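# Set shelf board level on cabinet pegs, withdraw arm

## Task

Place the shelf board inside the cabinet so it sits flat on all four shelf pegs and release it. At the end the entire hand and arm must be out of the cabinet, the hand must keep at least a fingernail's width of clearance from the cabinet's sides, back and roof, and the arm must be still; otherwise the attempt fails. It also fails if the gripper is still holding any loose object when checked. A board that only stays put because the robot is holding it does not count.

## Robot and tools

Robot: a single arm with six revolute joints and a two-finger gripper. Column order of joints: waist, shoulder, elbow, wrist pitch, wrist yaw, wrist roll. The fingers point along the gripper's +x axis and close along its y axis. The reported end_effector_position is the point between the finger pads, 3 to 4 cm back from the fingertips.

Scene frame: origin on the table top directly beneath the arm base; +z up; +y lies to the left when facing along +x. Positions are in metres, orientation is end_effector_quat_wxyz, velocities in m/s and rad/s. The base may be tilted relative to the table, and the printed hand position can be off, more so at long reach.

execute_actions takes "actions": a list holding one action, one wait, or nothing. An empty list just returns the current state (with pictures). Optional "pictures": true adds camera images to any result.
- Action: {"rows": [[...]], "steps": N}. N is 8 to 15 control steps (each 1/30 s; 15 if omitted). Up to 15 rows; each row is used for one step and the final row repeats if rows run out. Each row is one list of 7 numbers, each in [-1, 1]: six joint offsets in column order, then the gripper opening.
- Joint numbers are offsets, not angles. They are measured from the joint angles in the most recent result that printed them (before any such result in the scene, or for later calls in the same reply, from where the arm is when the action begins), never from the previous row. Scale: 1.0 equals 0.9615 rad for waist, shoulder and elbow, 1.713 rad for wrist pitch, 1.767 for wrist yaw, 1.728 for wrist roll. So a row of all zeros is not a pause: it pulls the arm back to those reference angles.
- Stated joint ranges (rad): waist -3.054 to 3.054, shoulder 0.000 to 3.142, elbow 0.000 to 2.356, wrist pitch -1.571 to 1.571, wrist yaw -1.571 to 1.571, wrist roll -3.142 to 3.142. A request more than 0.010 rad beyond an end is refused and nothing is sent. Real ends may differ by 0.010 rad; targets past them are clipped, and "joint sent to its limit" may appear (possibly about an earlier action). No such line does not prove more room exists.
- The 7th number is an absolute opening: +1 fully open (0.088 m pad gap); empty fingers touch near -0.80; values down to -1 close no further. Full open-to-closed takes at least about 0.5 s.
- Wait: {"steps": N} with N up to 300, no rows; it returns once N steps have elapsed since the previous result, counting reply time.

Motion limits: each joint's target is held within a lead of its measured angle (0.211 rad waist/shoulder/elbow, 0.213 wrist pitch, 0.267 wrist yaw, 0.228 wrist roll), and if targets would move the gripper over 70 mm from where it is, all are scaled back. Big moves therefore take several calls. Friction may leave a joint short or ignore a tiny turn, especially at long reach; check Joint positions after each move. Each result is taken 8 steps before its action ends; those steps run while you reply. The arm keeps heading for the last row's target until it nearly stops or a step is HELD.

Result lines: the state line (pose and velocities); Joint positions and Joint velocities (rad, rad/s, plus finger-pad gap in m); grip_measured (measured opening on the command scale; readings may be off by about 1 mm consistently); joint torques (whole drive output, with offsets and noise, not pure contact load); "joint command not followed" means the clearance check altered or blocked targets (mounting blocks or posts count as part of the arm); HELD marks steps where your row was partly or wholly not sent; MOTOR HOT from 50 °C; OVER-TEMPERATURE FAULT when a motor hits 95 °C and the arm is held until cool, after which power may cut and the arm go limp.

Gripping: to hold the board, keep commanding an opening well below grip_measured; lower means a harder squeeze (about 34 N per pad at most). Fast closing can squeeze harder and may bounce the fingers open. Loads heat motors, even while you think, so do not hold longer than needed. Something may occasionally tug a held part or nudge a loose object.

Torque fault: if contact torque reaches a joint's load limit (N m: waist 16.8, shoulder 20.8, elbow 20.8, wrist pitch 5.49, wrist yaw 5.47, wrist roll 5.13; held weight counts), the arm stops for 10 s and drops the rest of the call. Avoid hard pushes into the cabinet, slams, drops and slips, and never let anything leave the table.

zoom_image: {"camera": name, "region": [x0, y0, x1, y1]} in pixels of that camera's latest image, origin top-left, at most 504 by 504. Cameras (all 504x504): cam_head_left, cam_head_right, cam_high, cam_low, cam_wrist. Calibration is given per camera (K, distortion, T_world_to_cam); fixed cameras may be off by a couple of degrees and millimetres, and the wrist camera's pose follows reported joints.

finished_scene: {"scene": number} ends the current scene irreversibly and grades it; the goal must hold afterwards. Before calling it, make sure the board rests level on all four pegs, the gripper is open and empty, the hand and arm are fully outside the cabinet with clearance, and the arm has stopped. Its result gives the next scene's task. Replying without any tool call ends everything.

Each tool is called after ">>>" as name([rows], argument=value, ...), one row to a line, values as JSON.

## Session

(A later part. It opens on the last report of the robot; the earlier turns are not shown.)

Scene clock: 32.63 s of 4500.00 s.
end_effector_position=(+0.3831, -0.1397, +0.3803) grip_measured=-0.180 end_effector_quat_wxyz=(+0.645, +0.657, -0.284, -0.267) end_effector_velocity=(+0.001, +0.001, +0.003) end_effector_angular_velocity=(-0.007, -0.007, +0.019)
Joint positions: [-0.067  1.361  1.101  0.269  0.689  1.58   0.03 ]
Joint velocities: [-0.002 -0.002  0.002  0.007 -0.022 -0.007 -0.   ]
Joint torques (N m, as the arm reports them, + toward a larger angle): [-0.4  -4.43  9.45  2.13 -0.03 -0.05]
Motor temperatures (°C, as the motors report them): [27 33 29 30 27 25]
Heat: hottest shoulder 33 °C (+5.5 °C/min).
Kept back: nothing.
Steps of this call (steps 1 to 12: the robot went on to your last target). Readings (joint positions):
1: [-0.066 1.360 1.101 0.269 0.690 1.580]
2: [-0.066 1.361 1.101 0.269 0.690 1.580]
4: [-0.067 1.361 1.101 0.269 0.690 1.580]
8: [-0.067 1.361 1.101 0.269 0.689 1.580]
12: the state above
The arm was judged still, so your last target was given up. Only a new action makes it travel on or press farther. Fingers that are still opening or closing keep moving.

>>> execute_actions([
  {"rows": [[0,0,0.0135,0,0,0,-0.22],[0,0,0.0155,0,0,0,-0.27],[0,0,0.0175,0,0,0,-0.32],[0,0,0.0190,0,0,0,-0.37],[0,0,0.0195,0,0,0,-0.41],[0,0,0.0195,0,0,0,-0.44],[0,0,0.0195,0,0,0,-0.47],[0,0,0.0195,0,0,0,-0.50],[0,0,0.0195,0,0,0,-0.53],[0,0,0.0195,0,0,0,-0.57],[0,0,0.0195,0,0,0,-0.63],[0,0,0.0195,0,0,0,-0.72],[0,0,0.0195,0,0,0,-0.82],[0,0,0.0195,0,0,0,-0.92],[0,0,0.0195,0,0,0,-1]], "steps": 15},
])

>>> execute_actions([
  {"rows": [[0,-0.0045,0.0150,0.0010,0,0,-1],[0,-0.0090,0.0166,0.0020,0,0,-1],[0,-0.0138,0.0182,0.0028,0,0,-1],[0,-0.0193,0.0198,0.0033,0,0,-1],[0,-0.0254,0.0214,0.0033,0,0,-1],[0,-0.0322,0.0230,0.0028,0,0,-1],[0,-0.0351,0.0229,0.0012,0,0,-1],[0,-0.0387,0.0228,-0.0008,0,0,-1],[-0.0015,-0.0429,0.0226,-0.0031,-0.0005,0,-1],[-0.0035,-0.0478,0.0223,-0.0057,-0.0011,0,-1],[-0.0063,-0.0533,0.0219,-0.0086,-0.0028,0,-1],[-0.0094,-0.0594,0.0214,-0.0118,-0.0058,0,-1],[-0.0146,-0.0659,0.0190,-0.0151,-0.0111,0,-1],[-0.0220,-0.0724,0.0164,-0.0184,-0.0184,0,-1],[-0.0314,-0.0789,0.0138,-0.0215,-0.0277,0,-1]], "steps": 15},
])

>>> execute_actions([
  {"rows": [[-0.0358,-0.0538,0.0110,-0.0074,-0.0320,0,-1],[-0.0494,-0.0603,0.0081,-0.0105,-0.0455,0,-1],[-0.0651,-0.0668,0.0050,-0.0134,-0.0612,0,-1],[-0.0830,-0.0733,0.0018,-0.0163,-0.0790,0,-1],[-0.1029,-0.0798,-0.0014,-0.0191,-0.0987,0,-1],[-0.1249,-0.0863,-0.0049,-0.0218,-0.1206,0,-1],[-0.1491,-0.0927,-0.0085,-0.0244,-0.1446,0,-1],[-0.1742,-0.0992,-0.0105,-0.0270,-0.1695,0,-1],[-0.1995,-0.1057,-0.0126,-0.0295,-0.1946,0,-1],[-0.2247,-0.1122,-0.0149,-0.0320,-0.2196,0,-1],[-0.2499,-0.1187,-0.0173,-0.0343,-0.2446,0,-1],[-0.2751,-0.1252,-0.0199,-0.0366,-0.2697,0,-1],[-0.3002,-0.1317,-0.0225,-0.0388,-0.2946,0,-1],[-0.3254,-0.1381,-0.0253,-0.0410,-0.3196,0,-1],[-0.3506,-0.1447,-0.0283,-0.0430,-0.3447,0,-1]], "steps": 15},
])

>>> execute_actions([
  {"rows": [[-0.1136,-0.0549,-0.0061,-0.0033,-0.1093,0,-1],[-0.1387,-0.0614,-0.0092,-0.0052,-0.1342,0,-1],[-0.1639,-0.0679,-0.0126,-0.0071,-0.1593,0,-1],[-0.1891,-0.0744,-0.0160,-0.0088,-0.1843,0,-1],[-0.2143,-0.0808,-0.0196,-0.0105,-0.2093,0,-1],[-0.2395,-0.0873,-0.0233,-0.0122,-0.2344,0,-1],[-0.2647,-0.0938,-0.0272,-0.0137,-0.2593,0,-1],[-0.2899,-0.1003,-0.0311,-0.0152,-0.2843,0,-1],[-0.3151,-0.1068,-0.0352,-0.0166,-0.3094,0,-1],[-0.3403,-0.1133,-0.0395,-0.0179,-0.3344,0,-1],[-0.3654,-0.1194,-0.0436,-0.0191,-0.3593,0,-1],[-0.3906,-0.1250,-0.0474,-0.0201,-0.3844,0,-1],[-0.4158,-0.1298,-0.0509,-0.0210,-0.4094,0,-1],[-0.4411,-0.1340,-0.0539,-0.0217,-0.4344,0,-1],[-0.4663,-0.1376,-0.0565,-0.0223,-0.4595,0,-1]], "steps": 15},
])

>>> execute_actions([
  {"rows": [[-0.1135,-0.0450,-0.0074,0.0026,-0.1092,0,-1],[-0.1377,-0.0472,-0.0091,0.0022,-0.1332,0,-1],[-0.1597,-0.0489,-0.0103,0.0020,-0.1551,0,-1],[-0.1797,-0.0498,-0.0111,0.0019,-0.1749,0,-1],[-0.1975,-0.0502,-0.0113,0.0018,-0.1926,0,-1],[-0.2132,-0.0502,-0.0113,0.0018,-0.2083,0,-1],[-0.2268,-0.0502,-0.0113,0.0018,-0.2218,0,-1],[-0.2385,-0.0502,-0.0113,0.0018,-0.2333,0,-1],[-0.2479,-0.0502,-0.0113,0.0018,-0.2426,0,-1],[-0.2552,-0.0502,-0.0113,0.0018,-0.2499,0,-1],[-0.2605,-0.0502,-0.0113,0.0018,-0.2552,0,-1],[-0.2636,-0.0502,-0.0113,0.0018,-0.2582,0,-1],[-0.2647,-0.0502,-0.0113,0.0018,-0.2593,0,-1]], "steps": 13},
])

>>> execute_actions([
  {"steps": 24},
], pictures=true)

Scene clock: 47.57 s of 4500.00 s.
end_effector_position=(+0.3832, -0.1396, +0.3818) grip_measured=-0.361 end_effector_quat_wxyz=(+0.645, +0.657, -0.285, -0.266) end_effector_velocity=(+0.001, +0.001, +0.009) end_effector_angular_velocity=(-0.008, -0.012, +0.019)
Joint positions: [-0.067  1.362  1.105  0.269  0.689  1.58   0.021]
Joint velocities: [-0.002 -0.002  0.022 -0.007 -0.022 -0.007 -0.047]
Joint torques (N m, as the arm reports them, + toward a larger angle): [ 0.   -5.55  9.44  1.96  0.04 -0.05]
Motor temperatures (°C, as the motors report them): [27 32 32 32 27 25]
Heat: hottest shoulder 32 °C (+2.5 °C/min).
Steps of this call (steps 1 to 90: nothing new was sent; then 11.70 s passed at rest; steps 91 to 97: the first 7 steps of this action). Readings (joint positions):
91: [-0.067 1.362 1.101 0.269 0.689 1.580]
92: [-0.067 1.362 1.101 0.269 0.689 1.580]
94: [-0.067 1.362 1.102 0.269 0.689 1.580]
97: the state above

Scene clock: 48.07 s of 4500.00 s.
end_effector_position=(+0.3824, -0.1396, +0.3846) grip_measured=-0.514 end_effector_quat_wxyz=(+0.645, +0.657, -0.287, -0.264) end_effector_velocity=(-0.013, +0.001, +0.011) end_effector_angular_velocity=(+0.005, -0.008, +0.005)
Joint positions: [-0.067  1.359  1.109  0.267  0.689  1.578  0.014]
Joint velocities: [-0.002 -0.051  0.002 -0.051 -0.007  0.007 -0.   ]
Joint torques (N m, as the arm reports them, + toward a larger angle): [-0.08 -8.19 10.11  2.4   0.04 -0.01]
Motor temperatures (°C, as the motors report them): [27 32 32 32 27 25]
Heat: hottest shoulder 32 °C (+2.5 °C/min).
Steps of this call (steps 1 to 8: the last 8 steps of your previous action; steps 9 to 15: the first 7 steps of this action, its rows measured from where the robot was after step 8). Readings (joint positions):
8: [-0.067 1.362 1.108 0.268 0.689 1.578]
9: [-0.067 1.362 1.108 0.268 0.689 1.578]
10: [-0.067 1.362 1.108 0.268 0.689 1.578]
12: [-0.067 1.362 1.109 0.268 0.689 1.578]
15: the state above

Scene clock: 48.57 s of 4500.00 s.
end_effector_position=(+0.3685, -0.1522, +0.3969) grip_measured=-0.514 end_effector_quat_wxyz=(+0.657, +0.666, -0.260, -0.238) end_effector_velocity=(-0.038, -0.081, +0.019) end_effector_angular_velocity=(-0.025, +0.020, +0.434)
Joint positions: [-0.156  1.288  1.106  0.2    0.519  1.577  0.014]
Joint velocities: [-0.54  -0.203 -0.061 -0.154 -0.974 -0.007 -0.   ]
Joint torques (N m, as the arm reports them, + toward a larger angle): [-0.49 -7.68  8.28  2.95 -0.06 -0.05]
Motor temperatures (°C, as the motors report them): [27 32 32 32 27 25]
Heat: hottest shoulder 32 °C (+2.5 °C/min).
Steps of this call (steps 1 to 8: the last 8 steps of your previous action; steps 9 to 15: the first 7 steps of this action, its rows measured from where the robot was after step 8). Readings (joint positions):
8: [-0.076 1.333 1.109 0.235 0.669 1.577]
9: [-0.082 1.327 1.109 0.230 0.657 1.577]
10: [-0.090 1.321 1.109 0.225 0.641 1.577]
12: [-0.111 1.308 1.109 0.214 0.602 1.577]
15: the state above

Scene clock: 49.07 s of 4500.00 s.
end_effector_position=(+0.3377, -0.1906, +0.3973) grip_measured=-0.514 end_effector_quat_wxyz=(+0.687, +0.693, -0.161, -0.150) end_effector_velocity=(-0.098, -0.046, +0.002) end_effector_angular_velocity=(-0.014, +0.006, +0.581)
Joint positions: [-0.503  1.197  1.061  0.137 -0.103  1.577  0.014]
Joint velocities: [-0.73  -0.198 -0.105 -0.095 -1.311 -0.007 -0.   ]
Joint torques (N m, as the arm reports them, + toward a larger angle): [-0.34 -7.45  8.77  3.26 -0.07 -0.03]
Motor temperatures (°C, as the motors report them): [27 32 32 32 27 25]
Heat: hottest shoulder 32 °C (+2.4 °C/min).
Steps of this call (steps 1 to 8: the last 8 steps of your previous action; steps 9 to 15: the first 7 steps of this action, its rows measured from where the robot was after step 8). Readings (joint positions):
8: [-0.332 1.241 1.083 0.162 0.205 1.577]
9: [-0.356 1.235 1.080 0.158 0.161 1.577]
10: [-0.381 1.229 1.077 0.154 0.117 1.577]
12: [-0.429 1.216 1.071 0.146 0.029 1.577]
15: the state above

Scene clock: 49.50 s of 4500.00 s.
end_effector_position=(+0.2895, -0.1988, +0.3979) grip_measured=-0.514 end_effector_quat_wxyz=(+0.703, +0.705, -0.075, -0.061) end_effector_velocity=(-0.108, -0.005, +0.002) end_effector_angular_velocity=(-0.032, -0.003, +0.498)
Joint positions: [-0.814  1.129  1.022  0.114 -0.666  1.577  0.014]
Joint velocities: [-0.637 -0.081 -0.042 -0.022 -1.136 -0.007 -0.   ]
Joint torques (N m, as the arm reports them, + toward a larger angle): [-0.13 -6.31  8.56  2.89 -0.09 -0.04]
Motor temperatures (°C, as the motors report them): [27 32 32 32 27 25]
Heat: hottest shoulder 32 °C (+2.4 °C/min).
Steps of this call (steps 1 to 8: the last 8 steps of your previous action; steps 9 to 13: the first 5 steps of this action, its rows measured from where the robot was after step 8). Readings (joint positions):
8: [-0.696 1.148 1.033 0.119 -0.457 1.577]
9: [-0.721 1.143 1.030 0.117 -0.501 1.577]
10: [-0.745 1.139 1.028 0.116 -0.545 1.577]
12: [-0.792 1.131 1.023 0.115 -0.627 1.577]
13: the state above

Scene clock: 50.30 s of 4500.00 s.
end_effector_position=(+0.2665, -0.1982, +0.3986) grip_measured=-0.514 end_effector_quat_wxyz=(+0.708, +0.705, -0.036, -0.021) end_effector_velocity=(-0.002, +0.003, -0.002) end_effector_angular_velocity=(+0.007, +0.010, +0.015)
Joint positions: [-0.947  1.119  1.018  0.114 -0.912  1.577  0.014]
Joint velocities: [-0.007 -0.007 -0.002 -0.022 -0.022 -0.007 -0.   ]
Joint torques (N m, as the arm reports them, + toward a larger angle): [-0.32 -6.04  8.42  2.6  -0.06 -0.04]
Motor temperatures (°C, as the motors report them): [27 32 32 33 27 25]
Heat: hottest wrist pitch 33 °C (+3.6 °C/min).
Kept back: nothing.
Steps of this call (steps 1 to 8: the last 8 steps of your previous action; steps 9 to 24: the robot went on to your last target). Readings (joint positions):
1: [-0.834 1.126 1.021 0.114 -0.702 1.577]
2: [-0.852 1.125 1.020 0.114 -0.735 1.577]
4: [-0.884 1.123 1.019 0.114 -0.792 1.577]
8: [-0.925 1.120 1.019 0.114 -0.868 1.577]
24: the state above
camera_calibration (this result's frames):
cam_wrist: T_world_to_cam=[[0.0697565, 0.0307133, -0.997091, 0.396572], [-0.236729, 0.971484, 0.013363, 0.282726], [0.969068, 0.235108, 0.0750381, -0.166392], [0, 0, 0, 1]] pos_world=[0.200511, -0.247724, 0.404126]

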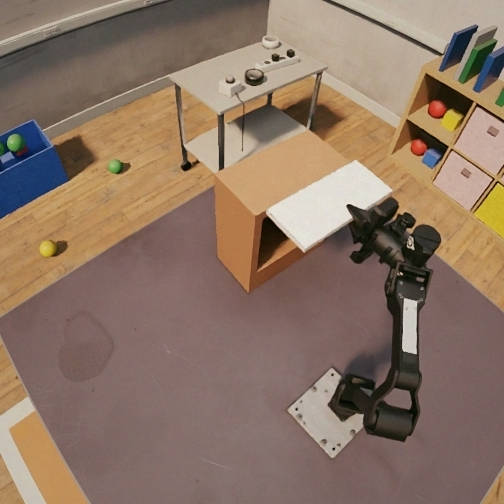

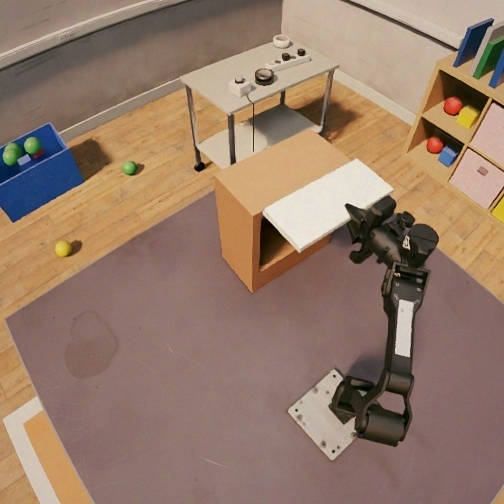

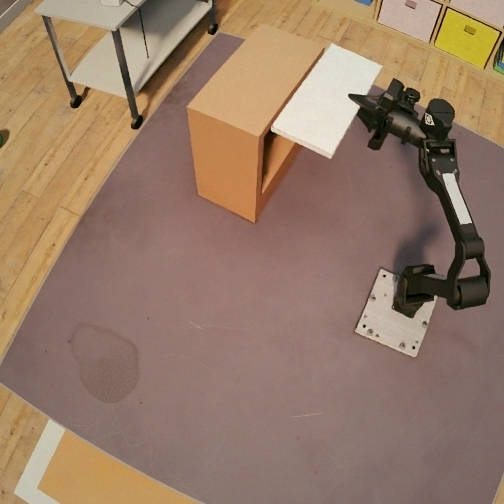

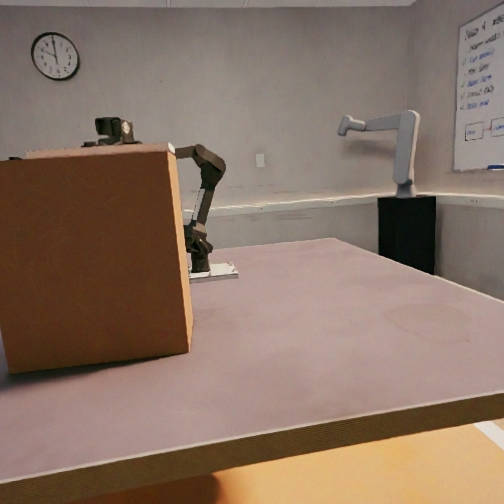

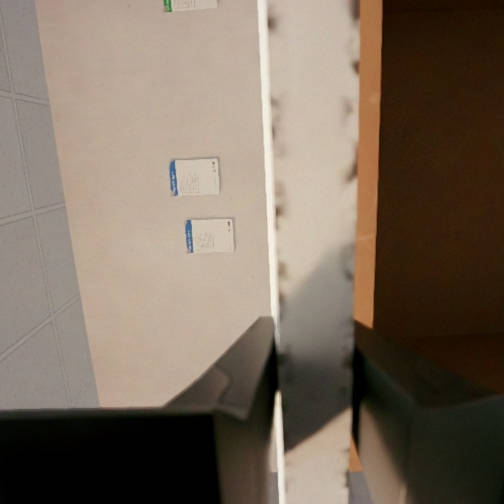

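>>> zoom_image(camera="cam_high", region=[250, 30, 400, 180])

>>> zoom_image(camera="cam_head_left", region=[245, 140, 405, 270])

>>> zoom_image(camera="cam_low", region=[0, 100, 240, 200])

Region (250, 30, 400, 180) of cam_high's 504x504 image, scaled by 3.360, with more detail than that image has.

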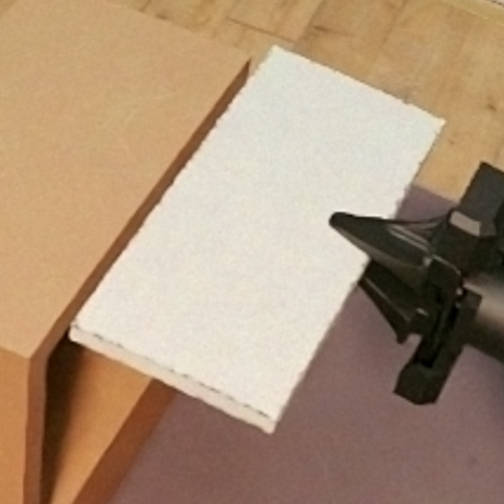

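Region (245, 140, 405, 270) of cam_head_left's 504x504 image, scaled by 3.150, with more detail than that image has; it fills the top 410 rows of this view, and the rest is white.

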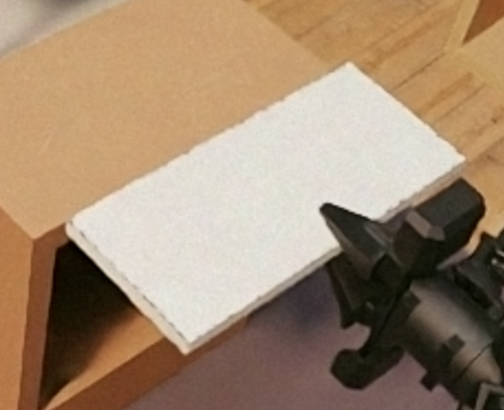

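Region (0, 100, 240, 200) of cam_low's 504x504 image, scaled by 2.100, with more detail than that image has; it fills the top 210 rows of this view, and the rest is white.

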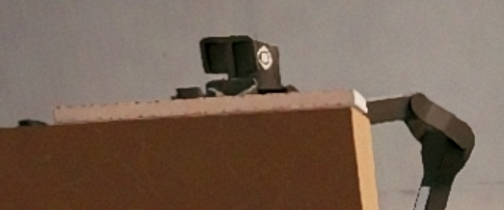

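>>> zoom_image(camera="cam_high", region=[250, 110, 290, 150])

>>> zoom_image(camera="cam_high", region=[305, 30, 345, 70])

>>> zoom_image(camera="cam_high", region=[335, 55, 395, 115])

>>> zoom_image(camera="cam_high", region=[310, 130, 350, 170])

Region (250, 110, 290, 150) of cam_high's 504x504 image, scaled by 12.600, with more detail than that image has.

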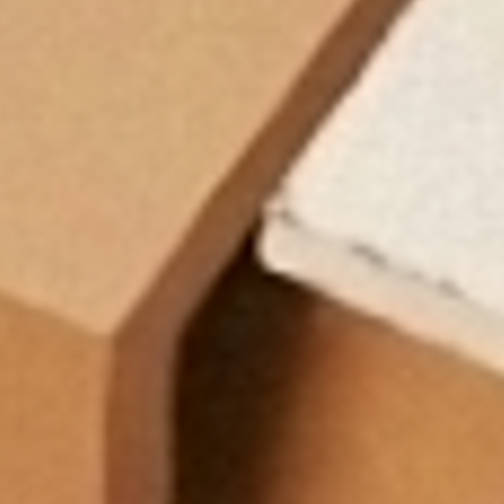

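Region (305, 30, 345, 70) of cam_high's 504x504 image, scaled by 12.600, with more detail than that image has.

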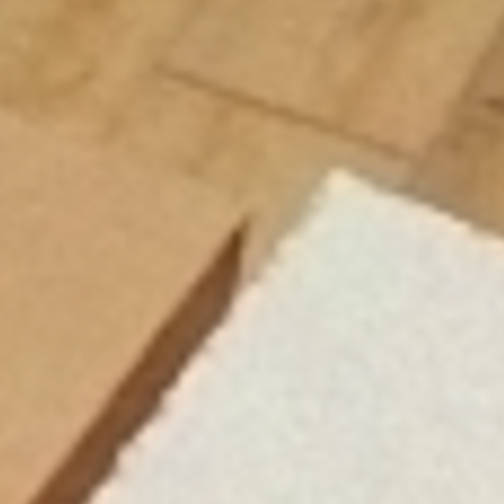

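Region (335, 55, 395, 115) of cam_high's 504x504 image, scaled by 8.400, with more detail than that image has.

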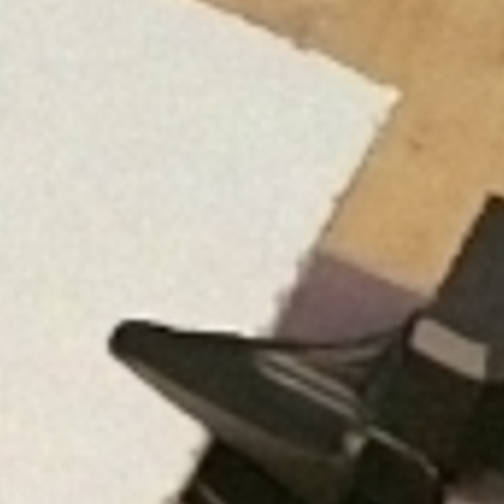

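Region (310, 130, 350, 170) of cam_high's 504x504 image, scaled by 12.600, with more detail than that image has.

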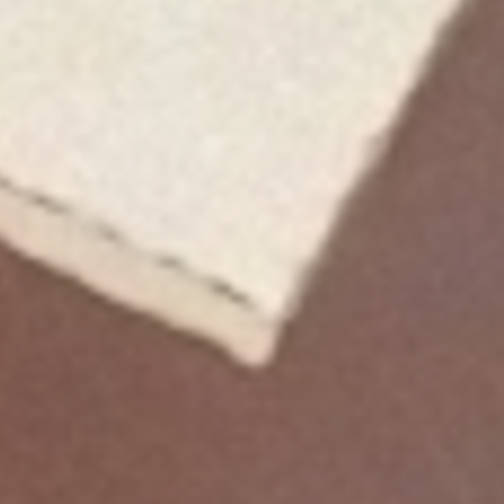

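>>> execute_actions([
  {"rows": [[-0.002,-0.0130,0.0016,0.0073,0,0.0025,-1],[0,-0.0130,-0.0063,0.0129,0.0007,0.0076,-1],[0.002,-0.0130,-0.0194,0.0202,0.0014,0.0141,-1],[0.004,-0.0130,-0.0375,0.0304,0.0021,0.0233,-1],[0.006,-0.0130,-0.0606,0.0433,0.0028,0.0351,-1],[0.008,-0.0130,-0.0884,0.0588,0.0035,0.0495,-1],[0.010,-0.0104,-0.1183,0.0755,0.0042,0.0653,-1],[0.0115,-0.0078,-0.1477,0.0920,0.0050,0.0810,-1],[0.0122,-0.0052,-0.1766,0.1082,0.0056,0.0968,-1],[0.0122,-0.0021,-0.2051,0.1241,0.0056,0.1125,-1],[0.0122,0.0010,-0.2331,0.1398,0.0056,0.1283,-1],[0.0122,0.0052,-0.2606,0.1558,0.0056,0.1440,-1],[0.0122,0.0073,-0.2878,0.1722,0.0056,0.1598,-1],[0.0122,0.0114,-0.3144,0.1894,0.0056,0.1755,-1],[0.0122,0.0166,-0.3406,0.2069,0.0056,0.1913,-1]], "steps": 15},
])

>>> execute_actions([
  {"rows": [[0.003,0.0215,-0.1097,0.0804,0.001,0.0700,-1],[0.003,0.0301,-0.1349,0.0993,0.001,0.0857,-1],[0.003,0.0400,-0.1596,0.1187,0.001,0.1015,-1],[0.003,0.0517,-0.1838,0.1388,0.001,0.1173,-1],[0.003,0.0648,-0.2074,0.1594,0.001,0.1330,-1],[0.003,0.0796,-0.2304,0.1805,0.001,0.1487,-1],[0.003,0.0960,-0.2527,0.2022,0.001,0.1645,-1],[0.003,0.1141,-0.2746,0.2246,0.001,0.1802,-1],[0.003,0.1341,-0.2956,0.2475,0.001,0.1960,-1],[0.003,0.1541,-0.3143,0.2693,0.001,0.2104,-1],[0.003,0.1718,-0.3292,0.2875,0.001,0.2222,-1],[0.003,0.1863,-0.3404,0.3019,0.001,0.2314,-1],[0.003,0.1971,-0.3482,0.3123,0.001,0.2380,-1],[0.003,0.2036,-0.3529,0.3186,0.001,0.2419,-1],[0.003,0.2059,-0.3544,0.3208,0.001,0.2432,-1]], "steps": 15},
])

>>> execute_actions([
  {"steps": 26},
], pictures=true)

Scene clock: 58.47 s of 4500.00 s.
end_effector_position=(+0.2674, -0.1991, +0.3883) grip_measured=-0.514 end_effector_quat_wxyz=(+0.693, +0.720, -0.039, -0.017) end_effector_velocity=(+0.013, -0.003, -0.131) end_effector_angular_velocity=(+0.489, -0.050, +0.034)
Joint positions: [-0.947  1.119  0.968  0.177 -0.911  1.629  0.014]
Joint velocities: [ 0.027 -0.002 -0.535  0.549  0.007  0.505 -0.   ]
Joint torques (N m, as the arm reports them, + toward a larger angle): [ 0.49 -4.97  7.15  2.53  0.12  0.12]
Motor temperatures (°C, as the motors report them): [27 32 33 34 27 25]
Heat: hottest wrist pitch 34 °C (+4.1 °C/min).
Steps of this call (steps 1 to 15: the robot went on to your last target; steps 16 to 238: nothing new was sent; steps 239 to 245: the first 7 steps of this action). Readings (joint positions):
239: [-0.948 1.119 1.017 0.114 -0.913 1.577]
240: [-0.948 1.119 1.016 0.116 -0.913 1.577]
242: [-0.948 1.119 1.006 0.131 -0.912 1.588]
245: the state above

Scene clock: 58.97 s of 4500.00 s.
end_effector_position=(+0.2711, -0.1995, +0.2847) grip_measured=-0.514 end_effector_quat_wxyz=(+0.539, +0.841, -0.038, -0.014) end_effector_velocity=(+0.001, +0.003, -0.218) end_effector_angular_velocity=(+0.833, -0.049, +0.019)
Joint positions: [-0.94   1.182  0.6    0.588 -0.905  2.006  0.014]
Joint velocities: [-0.002  0.349 -0.696  1.018 -0.007  0.813  0.   ]
Joint torques (N m, as the arm reports them, + toward a larger angle): [ 0.34 -4.07  8.    2.91  0.07  0.17]
Motor temperatures (°C, as the motors report them): [27 32 33 34 27 25]
Heat: hottest wrist pitch 34 °C (+4.1 °C/min).
Steps of this call (steps 1 to 8: the last 8 steps of your previous action; steps 9 to 15: the first 7 steps of this action, its rows measured from where the robot was after step 8). Readings (joint positions):
8: [-0.940 1.127 0.770 0.367 -0.905 1.817]
9: [-0.940 1.132 0.745 0.396 -0.905 1.844]
10: [-0.940 1.137 0.719 0.426 -0.905 1.871]
12: [-0.940 1.152 0.671 0.488 -0.905 1.925]
15: the state above

Scene clock: 59.83 s of 4500.00 s.
end_effector_position=(+0.2706, -0.1977, +0.2259) grip_measured=-0.514 end_effector_quat_wxyz=(+0.440, +0.897, -0.039, -0.011) end_effector_velocity=(-0.000, +0.003, -0.003) end_effector_angular_velocity=(+0.017, +0.006, +0.010)
Joint positions: [-0.94   1.327  0.425  0.904 -0.905  2.233  0.014]
Joint velocities: [ 0.002 -0.002 -0.007 -0.007 -0.007  0.007 -0.   ]
Joint torques (N m, as the arm reports them, + toward a larger angle): [ 0.27 -4.29  7.17  2.88  0.08  0.13]
Motor temperatures (°C, as the motors report them): [27 32 33 34 27 25]
Heat: hottest wrist pitch 34 °C (+4.0 °C/min).
Kept back: nothing.
Steps of this call (steps 1 to 8: the last 8 steps of your previous action; steps 9 to 26: the robot went on to your last target). Readings (joint positions):
1: [-0.940 1.195 0.577 0.623 -0.905 2.034]
2: [-0.940 1.210 0.555 0.659 -0.905 2.061]
4: [-0.940 1.241 0.513 0.731 -0.905 2.113]
8: [-0.940 1.298 0.453 0.835 -0.905 2.188]
26: the state above
camera_calibration (this result's frames):
cam_wrist: T_world_to_cam=[[0.108591, 0.636278, -0.763779, 0.28061], [-0.262951, 0.759341, 0.595196, 0.119248], [0.958679, 0.136203, 0.249767, -0.213751], [0, 0, 0, 1]] pos_world=[0.205803, -0.239983, 0.196736]

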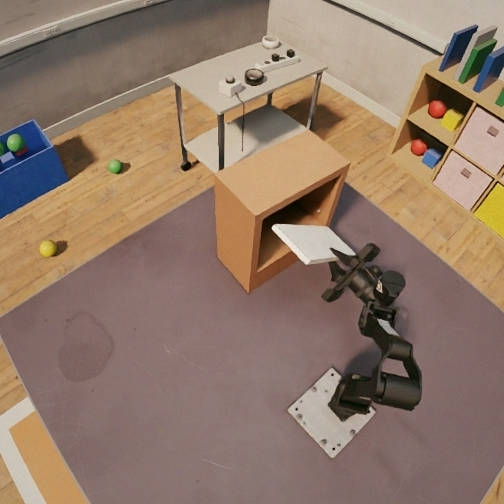

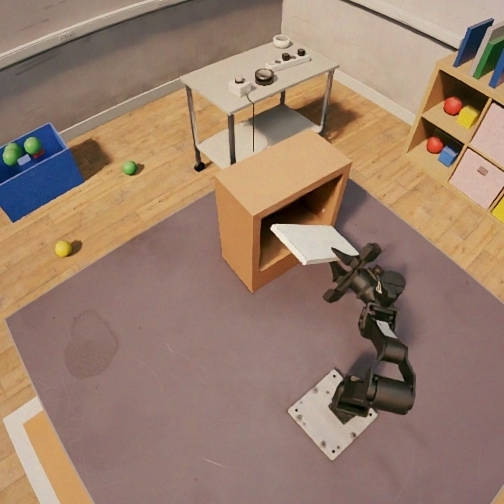

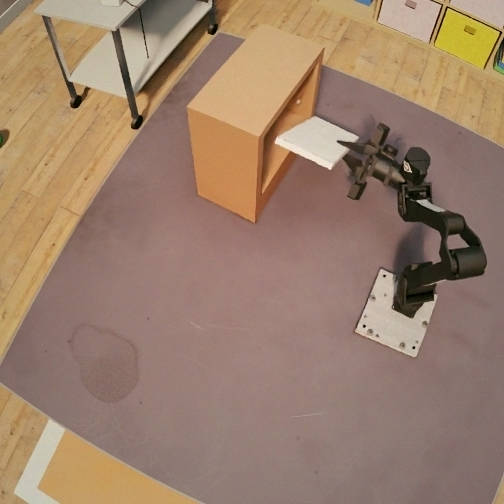

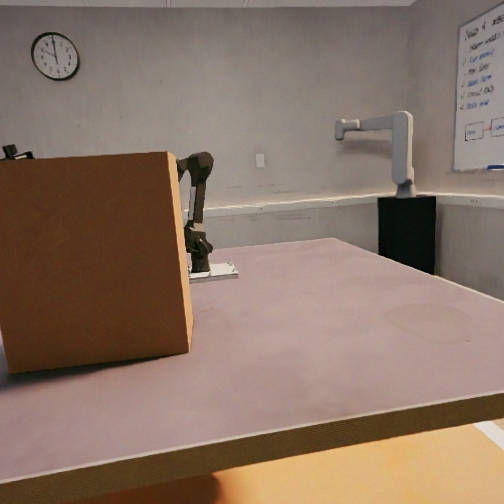

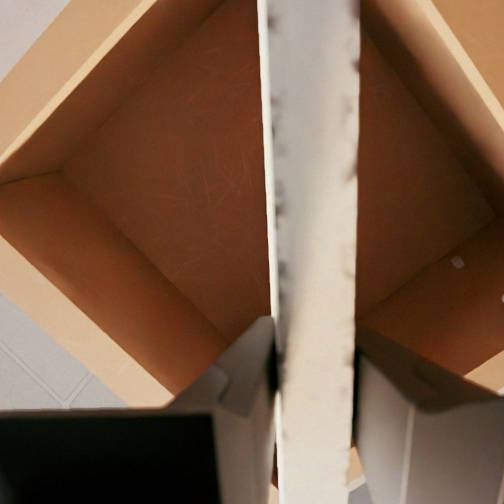

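>>> zoom_image(camera="cam_wrist", region=[0, 0, 252, 252])

>>> zoom_image(camera="cam_wrist", region=[344, 190, 504, 410])

>>> zoom_image(camera="cam_wrist", region=[0, 200, 290, 420])

>>> zoom_image(camera="cam_wrist", region=[252, 0, 504, 252])

Region (0, 0, 252, 252) of cam_wrist's 504x504 image, scaled by 2.000, with more detail than that image has.

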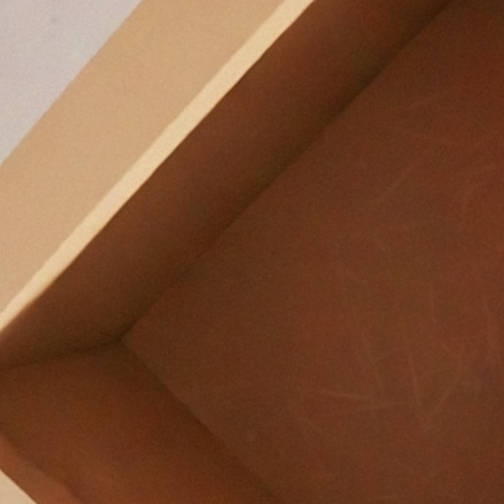

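Region (344, 190, 504, 410) of cam_wrist's 504x504 image, scaled by 2.291, with more detail than that image has; it fills the left 367 columns of this view, and the rest is white.

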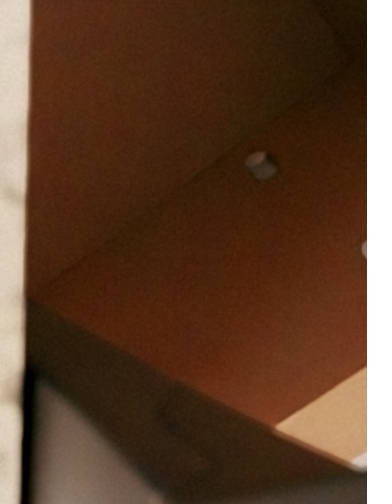

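Region (0, 200, 290, 420) of cam_wrist's 504x504 image, scaled by 1.738, with more detail than that image has; it fills the top 382 rows of this view, and the rest is white.

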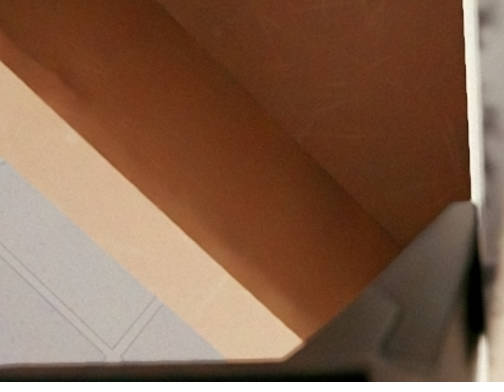

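Region (252, 0, 504, 252) of cam_wrist's 504x504 image, scaled by 2.000, with more detail than that image has.

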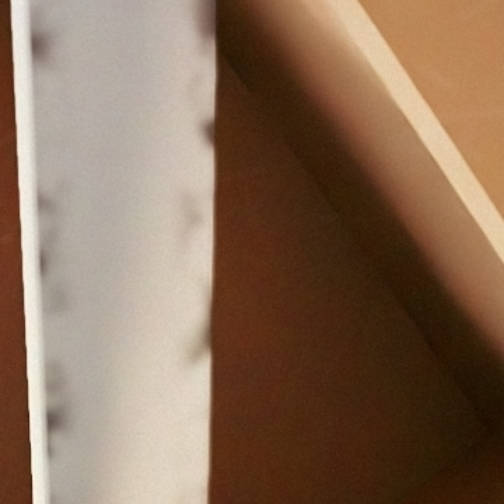

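>>> zoom_image(camera="cam_wrist", region=[250, 404, 380, 504])

>>> zoom_image(camera="cam_high", region=[245, 80, 385, 220])

>>> zoom_image(camera="cam_head_left", region=[240, 160, 390, 310])

Region (250, 404, 380, 504) of cam_wrist's 504x504 image, scaled by 3.877, with more detail than that image has; it fills the top 388 rows of this view, and the rest is white.

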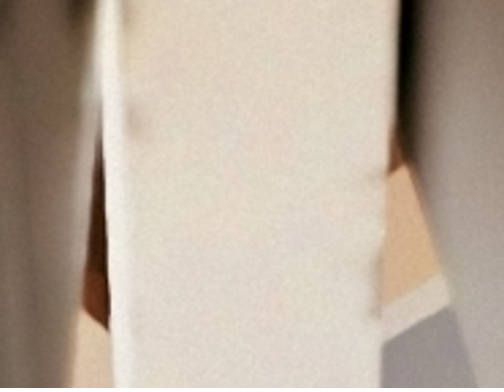

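Region (245, 80, 385, 220) of cam_high's 504x504 image, scaled by 3.600, with more detail than that image has.

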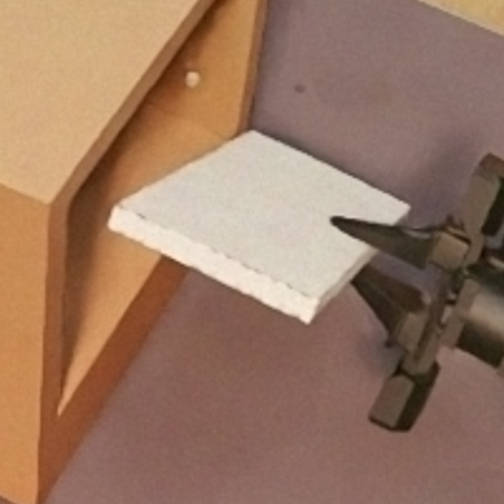

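Region (240, 160, 390, 310) of cam_head_left's 504x504 image, scaled by 3.360, with more detail than that image has.

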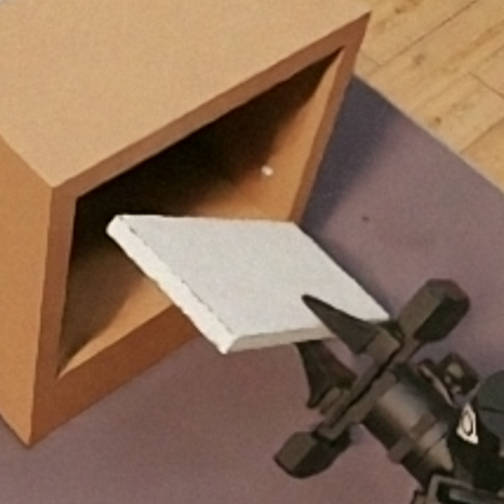

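>>> execute_actions(actions=[])

Scene clock: 71.03 s of 4500.00 s.
end_effector_position=(+0.2707, -0.1976, +0.2253) grip_measured=-0.514 end_effector_quat_wxyz=(+0.439, +0.898, -0.039, -0.011) end_effector_velocity=(-0.001, -0.001, -0.001) end_effector_angular_velocity=(-0.001, +0.005, -0.010)
Joint positions: [-0.939  1.328  0.424  0.905 -0.905  2.234  0.014]
Joint velocities: [-0.002 -0.002 -0.002 -0.007  0.007 -0.007 -0.   ]
Joint torques (N m, as the arm reports them, + toward a larger angle): [ 0.27 -4.34  7.27  2.86  0.08  0.11]
Motor temperatures (°C, as the motors report them): [27 32 33 37 27 25]
Heat: hottest wrist pitch 37 °C (+5.1 °C/min).
Kept back: nothing.
Steps of this call (steps 1 to 30: the robot went on to your last target; steps 31 to 336: nothing new was sent). Readings (joint positions):
1: [-0.940 1.327 0.425 0.905 -0.905 2.233]
2: [-0.940 1.327 0.425 0.905 -0.905 2.233]
4: [-0.940 1.327 0.425 0.905 -0.905 2.233]
8: [-0.940 1.327 0.425 0.905 -0.905 2.233]
336: the state above
The arm was judged still, so your last target was given up. Only a new action makes it travel on or press farther. Fingers that are still opening or closing keep moving.
camera_calibration (this result's frames):
cam_wrist: T_world_to_cam=[[0.107731, 0.637869, -0.762573, 0.280303], [-0.262794, 0.758025, 0.596939, 0.118822], [0.958819, 0.136091, 0.249291, -0.213616], [0, 0, 0, 1]] pos_world=[0.205848, -0.239795, 0.196074]

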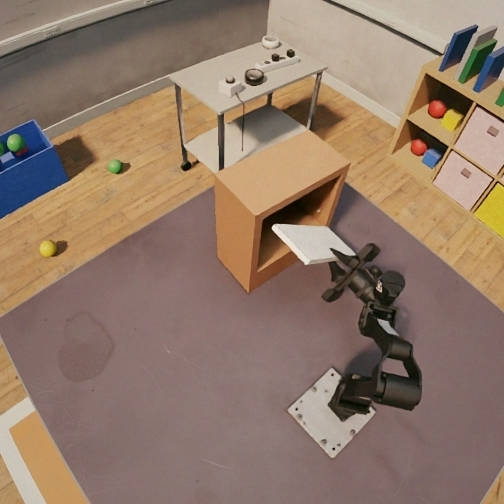

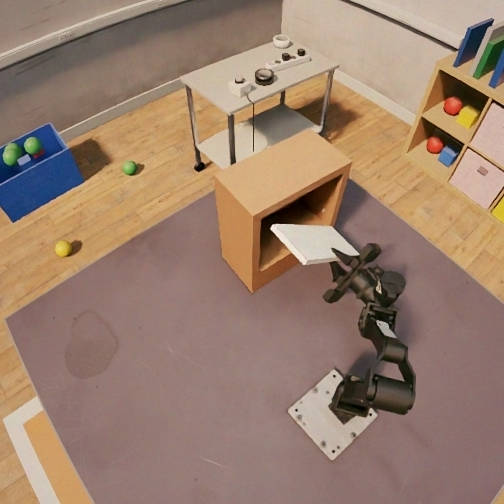

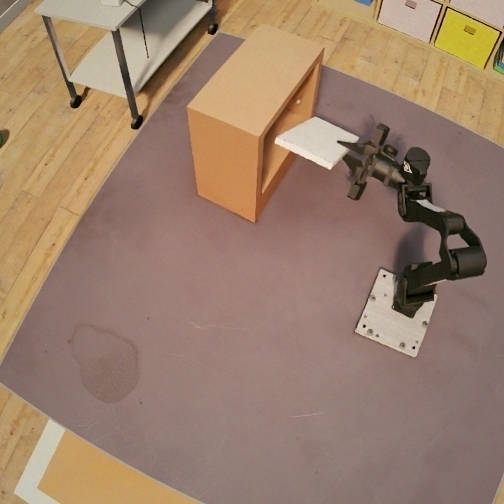

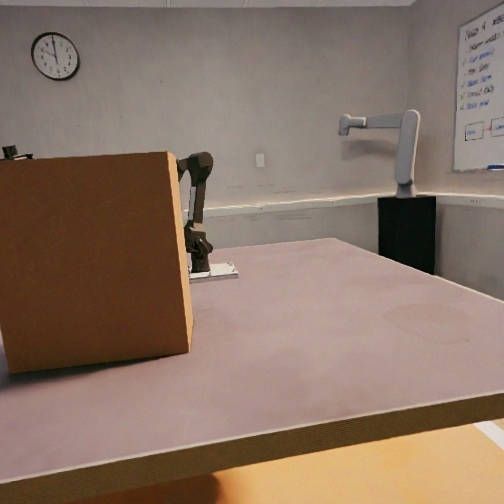

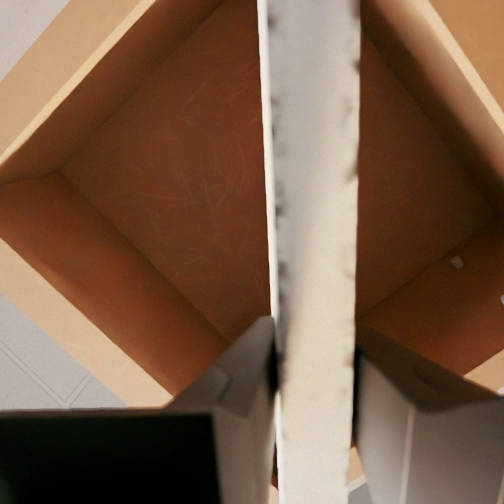

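>>> execute_actions([
  {"rows": [[0.0055,-0.0014,0.0148,0.0079,0.0022,0.0015,-1],[0.0126,0.0034,0.0270,0.0086,0.0060,0.0015,-1],[0.0224,0.0115,0.0409,0.0100,0.0113,0.0015,-1],[0.0357,0.0229,0.0502,0.0117,0.0186,0.0015,-1],[0.0523,0.0378,0.0624,0.0138,0.0276,0.0015,-1],[0.0722,0.0562,0.0774,0.0163,0.0384,0.0015,-1],[0.0930,0.0764,0.0944,0.0187,0.0497,0.0015,-1],[0.1130,0.0968,0.1117,0.0210,0.0606,0.0015,-1],[0.1323,0.1173,0.1294,0.0229,0.0711,0.0015,-1],[0.1508,0.1378,0.1475,0.0248,0.0812,0.0015,-1],[0.1687,0.1584,0.1661,0.0264,0.0909,0.0015,-1],[0.1859,0.1790,0.1850,0.0277,0.1003,0.0015,-1],[0.2024,0.1997,0.2043,0.0286,0.1093,0.0015,-1],[0.2184,0.2202,0.2241,0.0292,0.1180,0.0015,-1],[0.2337,0.2408,0.2444,0.0295,0.1263,0.0015,-1]], "steps": 15},
])

>>> execute_actions([
  {"rows": [[0.0711,0.0834,0.1122,0.0105,0.0378,0.0015,-1],[0.0853,0.1038,0.1333,0.0099,0.0456,0.0015,-1],[0.0990,0.1240,0.1548,0.0090,0.0530,0.0015,-1],[0.1122,0.1441,0.1767,0.0075,0.0602,0.0015,-1],[0.1250,0.1641,0.1991,0.0060,0.0672,0.0015,-1],[0.1374,0.1841,0.2218,0.0042,0.0739,0.0015,-1],[0.1494,0.2038,0.2450,0.0023,0.0804,0.0015,-1],[0.1608,0.2236,0.2686,0.0002,0.0866,0.0015,-1],[0.1719,0.2432,0.2928,-0.0022,0.0927,0.0015,-1],[0.1818,0.2612,0.3151,-0.0047,0.0981,0.0015,-1],[0.1897,0.2757,0.3336,-0.0070,0.1024,0.0015,-1],[0.1957,0.2871,0.3483,-0.0089,0.1056,0.0015,-1],[0.1998,0.2952,0.3588,-0.0103,0.1079,0.0015,-1],[0.2023,0.3001,0.3652,-0.0112,0.1092,0.0015,-1],[0.2031,0.3017,0.3673,-0.0114,0.1097,0.0015,-1]], "steps": 15},
])

>>> execute_actions([
  {"steps": 26},
], pictures=true)

Scene clock: 72.20 s of 4500.00 s.
end_effector_position=(+0.2822, -0.1992, +0.2267) grip_measured=-0.514 end_effector_quat_wxyz=(+0.440, +0.897, -0.041, -0.010) end_effector_velocity=(+0.128, -0.013, +0.019) end_effector_angular_velocity=(-0.028, -0.017, +0.029)
Joint positions: [-0.9    1.362  0.451  0.916 -0.862  2.234  0.014]
Joint velocities: [ 0.403  0.369  0.33   0.066  0.374 -0.007 -0.   ]
Joint torques (N m, as the arm reports them, + toward a larger angle): [ 0.59 -4.64  9.79  2.97  0.12  0.05]
Motor temperatures (°C, as the motors report them): [27 32 33 37 27 25]
Heat: hottest wrist pitch 37 °C (+5.1 °C/min).
Steps of this call (steps 1 to 28: nothing new was sent; steps 29 to 35: the first 7 steps of this action). Readings (joint positions):
29: [-0.939 1.328 0.424 0.906 -0.905 2.234]
30: [-0.938 1.329 0.424 0.907 -0.903 2.234]
32: [-0.931 1.334 0.428 0.909 -0.894 2.234]
35: the state above

Scene clock: 72.70 s of 4500.00 s.
end_effector_position=(+0.3733, -0.2099, +0.2352) grip_measured=-0.514 end_effector_quat_wxyz=(+0.444, +0.895, -0.043, -0.004) end_effector_velocity=(+0.195, -0.019, +0.008) end_effector_angular_velocity=(-0.032, -0.004, +0.014)
Joint positions: [-0.674  1.633  0.716  0.939 -0.639  2.234  0.014]
Joint velocities: [ 0.374  0.569  0.637 -0.066  0.359 -0.037 -0.   ]
Joint torques (N m, as the arm reports them, + toward a larger angle): [ 0.51 -6.75  9.54  2.83  0.11  0.07]
Motor temperatures (°C, as the motors report them): [27 32 33 37 27 25]
Heat: hottest wrist pitch 37 °C (+5.0 °C/min).
Steps of this call (steps 1 to 8: the last 8 steps of your previous action; steps 9 to 15: the first 7 steps of this action, its rows measured from where the robot was after step 8). Readings (joint positions):
8: [-0.771 1.498 0.576 0.938 -0.736 2.234]
9: [-0.756 1.517 0.594 0.939 -0.722 2.234]
10: [-0.741 1.536 0.613 0.940 -0.707 2.234]
12: [-0.714 1.575 0.653 0.940 -0.679 2.234]
15: the state above

Scene clock: 73.57 s of 4500.00 s.
end_effector_position=(+0.4281, -0.2143, +0.2356) grip_measured=-0.514 end_effector_quat_wxyz=(+0.443, +0.896, -0.042, -0.004) end_effector_velocity=(+0.001, +0.004, -0.004) end_effector_angular_velocity=(-0.001, +0.011, +0.024)
Joint positions: [-0.58   1.791  0.902  0.908 -0.545  2.234  0.014]
Joint velocities: [ 0.002  0.002 -0.002 -0.007 -0.022 -0.007 -0.   ]
Joint torques (N m, as the arm reports them, + toward a larger angle): [ 0.31 -8.33  9.75  2.98  0.09  0.06]
Motor temperatures (°C, as the motors report them): [27 32 33 37 27 25]
Heat: hottest wrist pitch 37 °C (+4.0 °C/min).
Kept back: nothing.
Steps of this call (steps 1 to 8: the last 8 steps of your previous action; steps 9 to 26: the robot went on to your last target). Readings (joint positions):
1: [-0.662 1.651 0.737 0.937 -0.627 2.234]
2: [-0.650 1.670 0.759 0.933 -0.615 2.234]
4: [-0.627 1.707 0.802 0.927 -0.593 2.234]
8: [-0.595 1.762 0.867 0.915 -0.563 2.234]
26: the state above
camera_calibration (this result's frames):
cam_wrist: T_world_to_cam=[[0.119513, 0.629987, -0.767355, 0.276241], [-0.271729, 0.764139, 0.585026, 0.174705], [0.954924, 0.138595, 0.26251, -0.365761], [0, 0, 0, 1]] pos_world=[0.363732, -0.256835, 0.205784]

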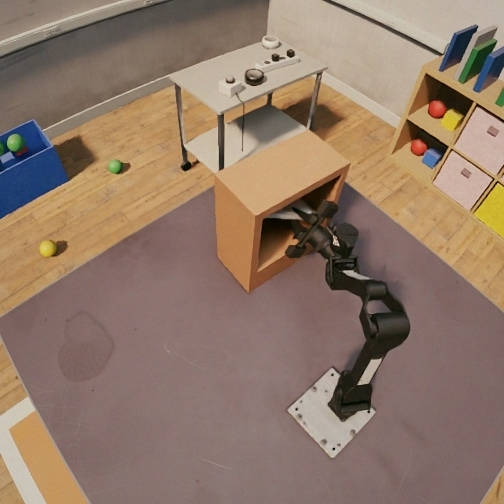

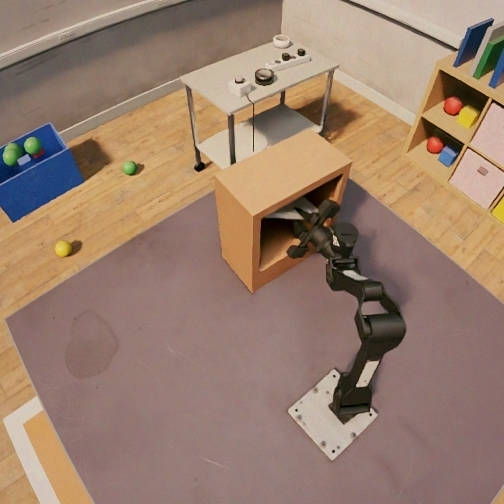

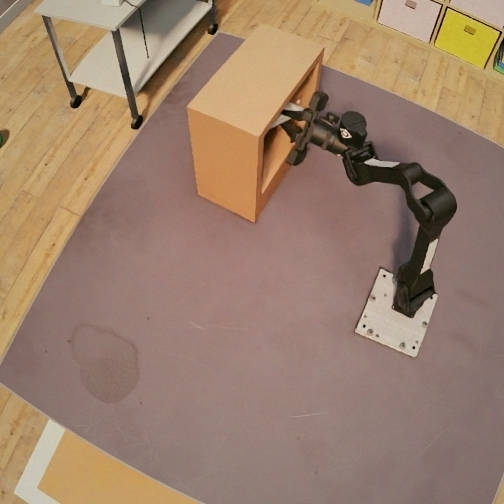

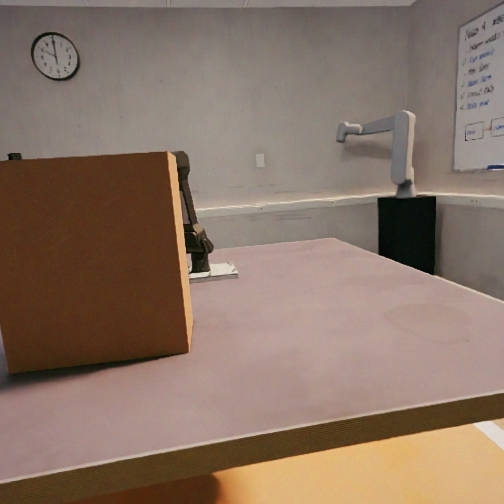

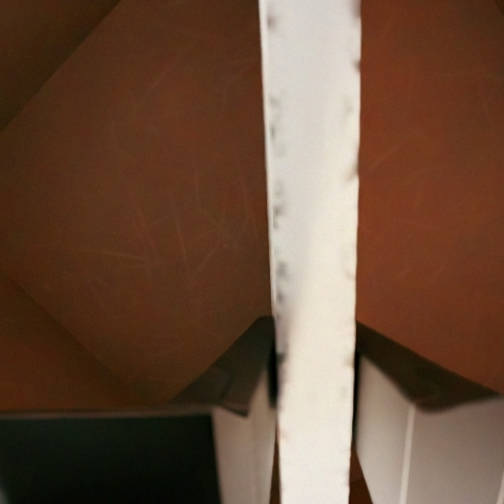

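>>> zoom_image(camera="cam_wrist", region=[0, 0, 150, 150])

>>> zoom_image(camera="cam_wrist", region=[330, 434, 400, 504])

>>> zoom_image(camera="cam_wrist", region=[0, 250, 180, 430])

>>> zoom_image(camera="cam_wrist", region=[424, 330, 504, 410])

Region (0, 0, 150, 150) of cam_wrist's 504x504 image, scaled by 3.360, with more detail than that image has.

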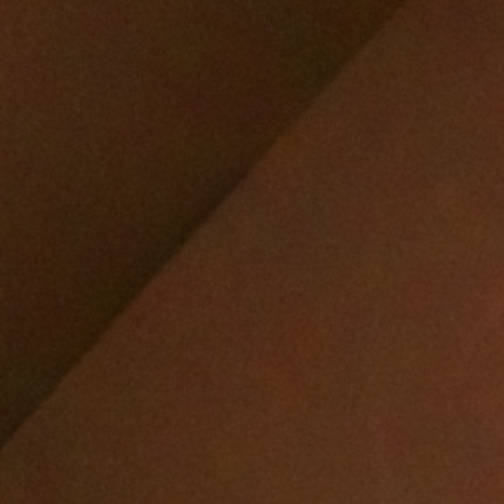

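Region (330, 434, 400, 504) of cam_wrist's 504x504 image, scaled by 7.200, with more detail than that image has.

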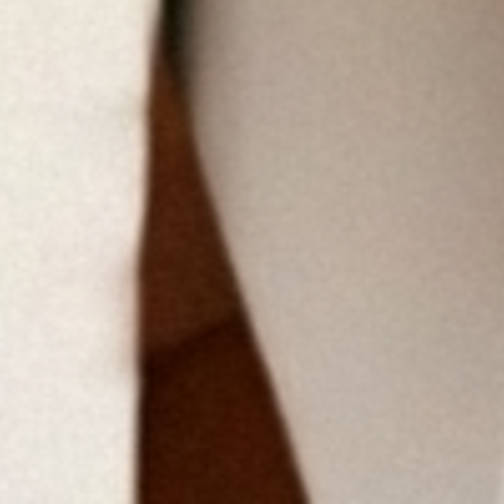

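Region (0, 250, 180, 430) of cam_wrist's 504x504 image, scaled by 2.800, with more detail than that image has.

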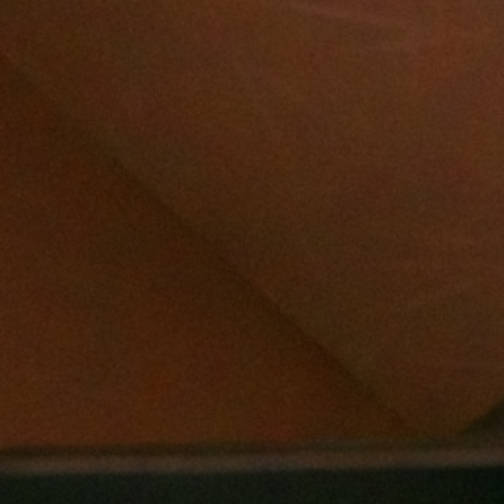

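Region (424, 330, 504, 410) of cam_wrist's 504x504 image, scaled by 6.300, with more detail than that image has.

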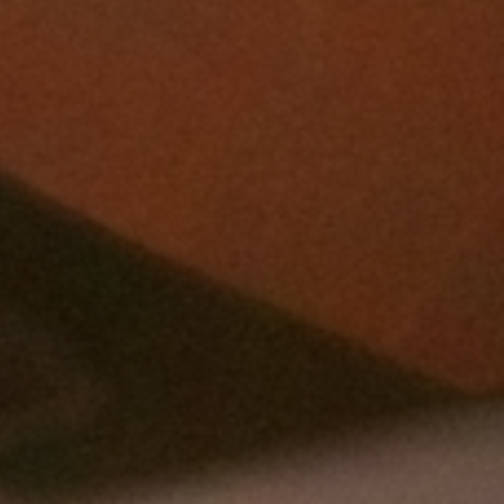

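>>> zoom_image(camera="cam_high", region=[250, 70, 360, 180])

>>> zoom_image(camera="cam_head_right", region=[245, 160, 365, 280])

Region (250, 70, 360, 180) of cam_high's 504x504 image, scaled by 4.582, with more detail than that image has.

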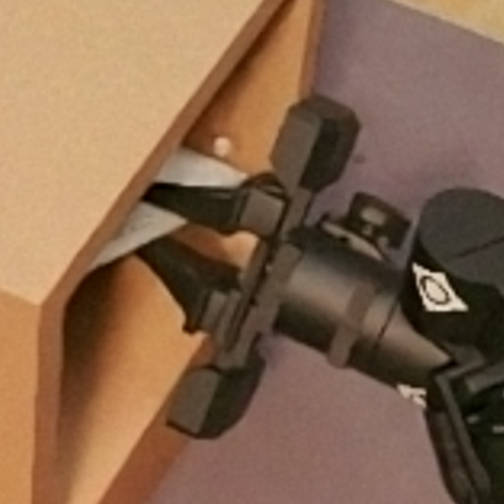

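Region (245, 160, 365, 280) of cam_head_right's 504x504 image, scaled by 4.200, with more detail than that image has.

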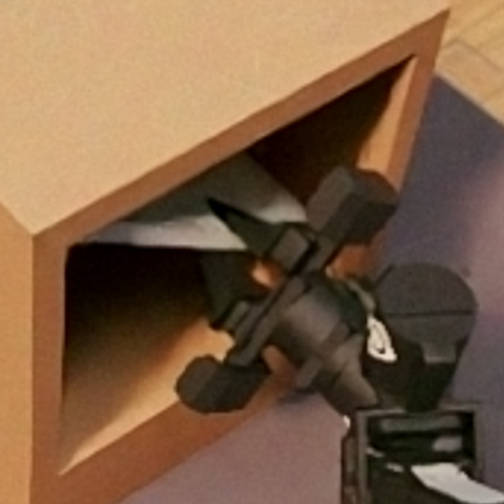

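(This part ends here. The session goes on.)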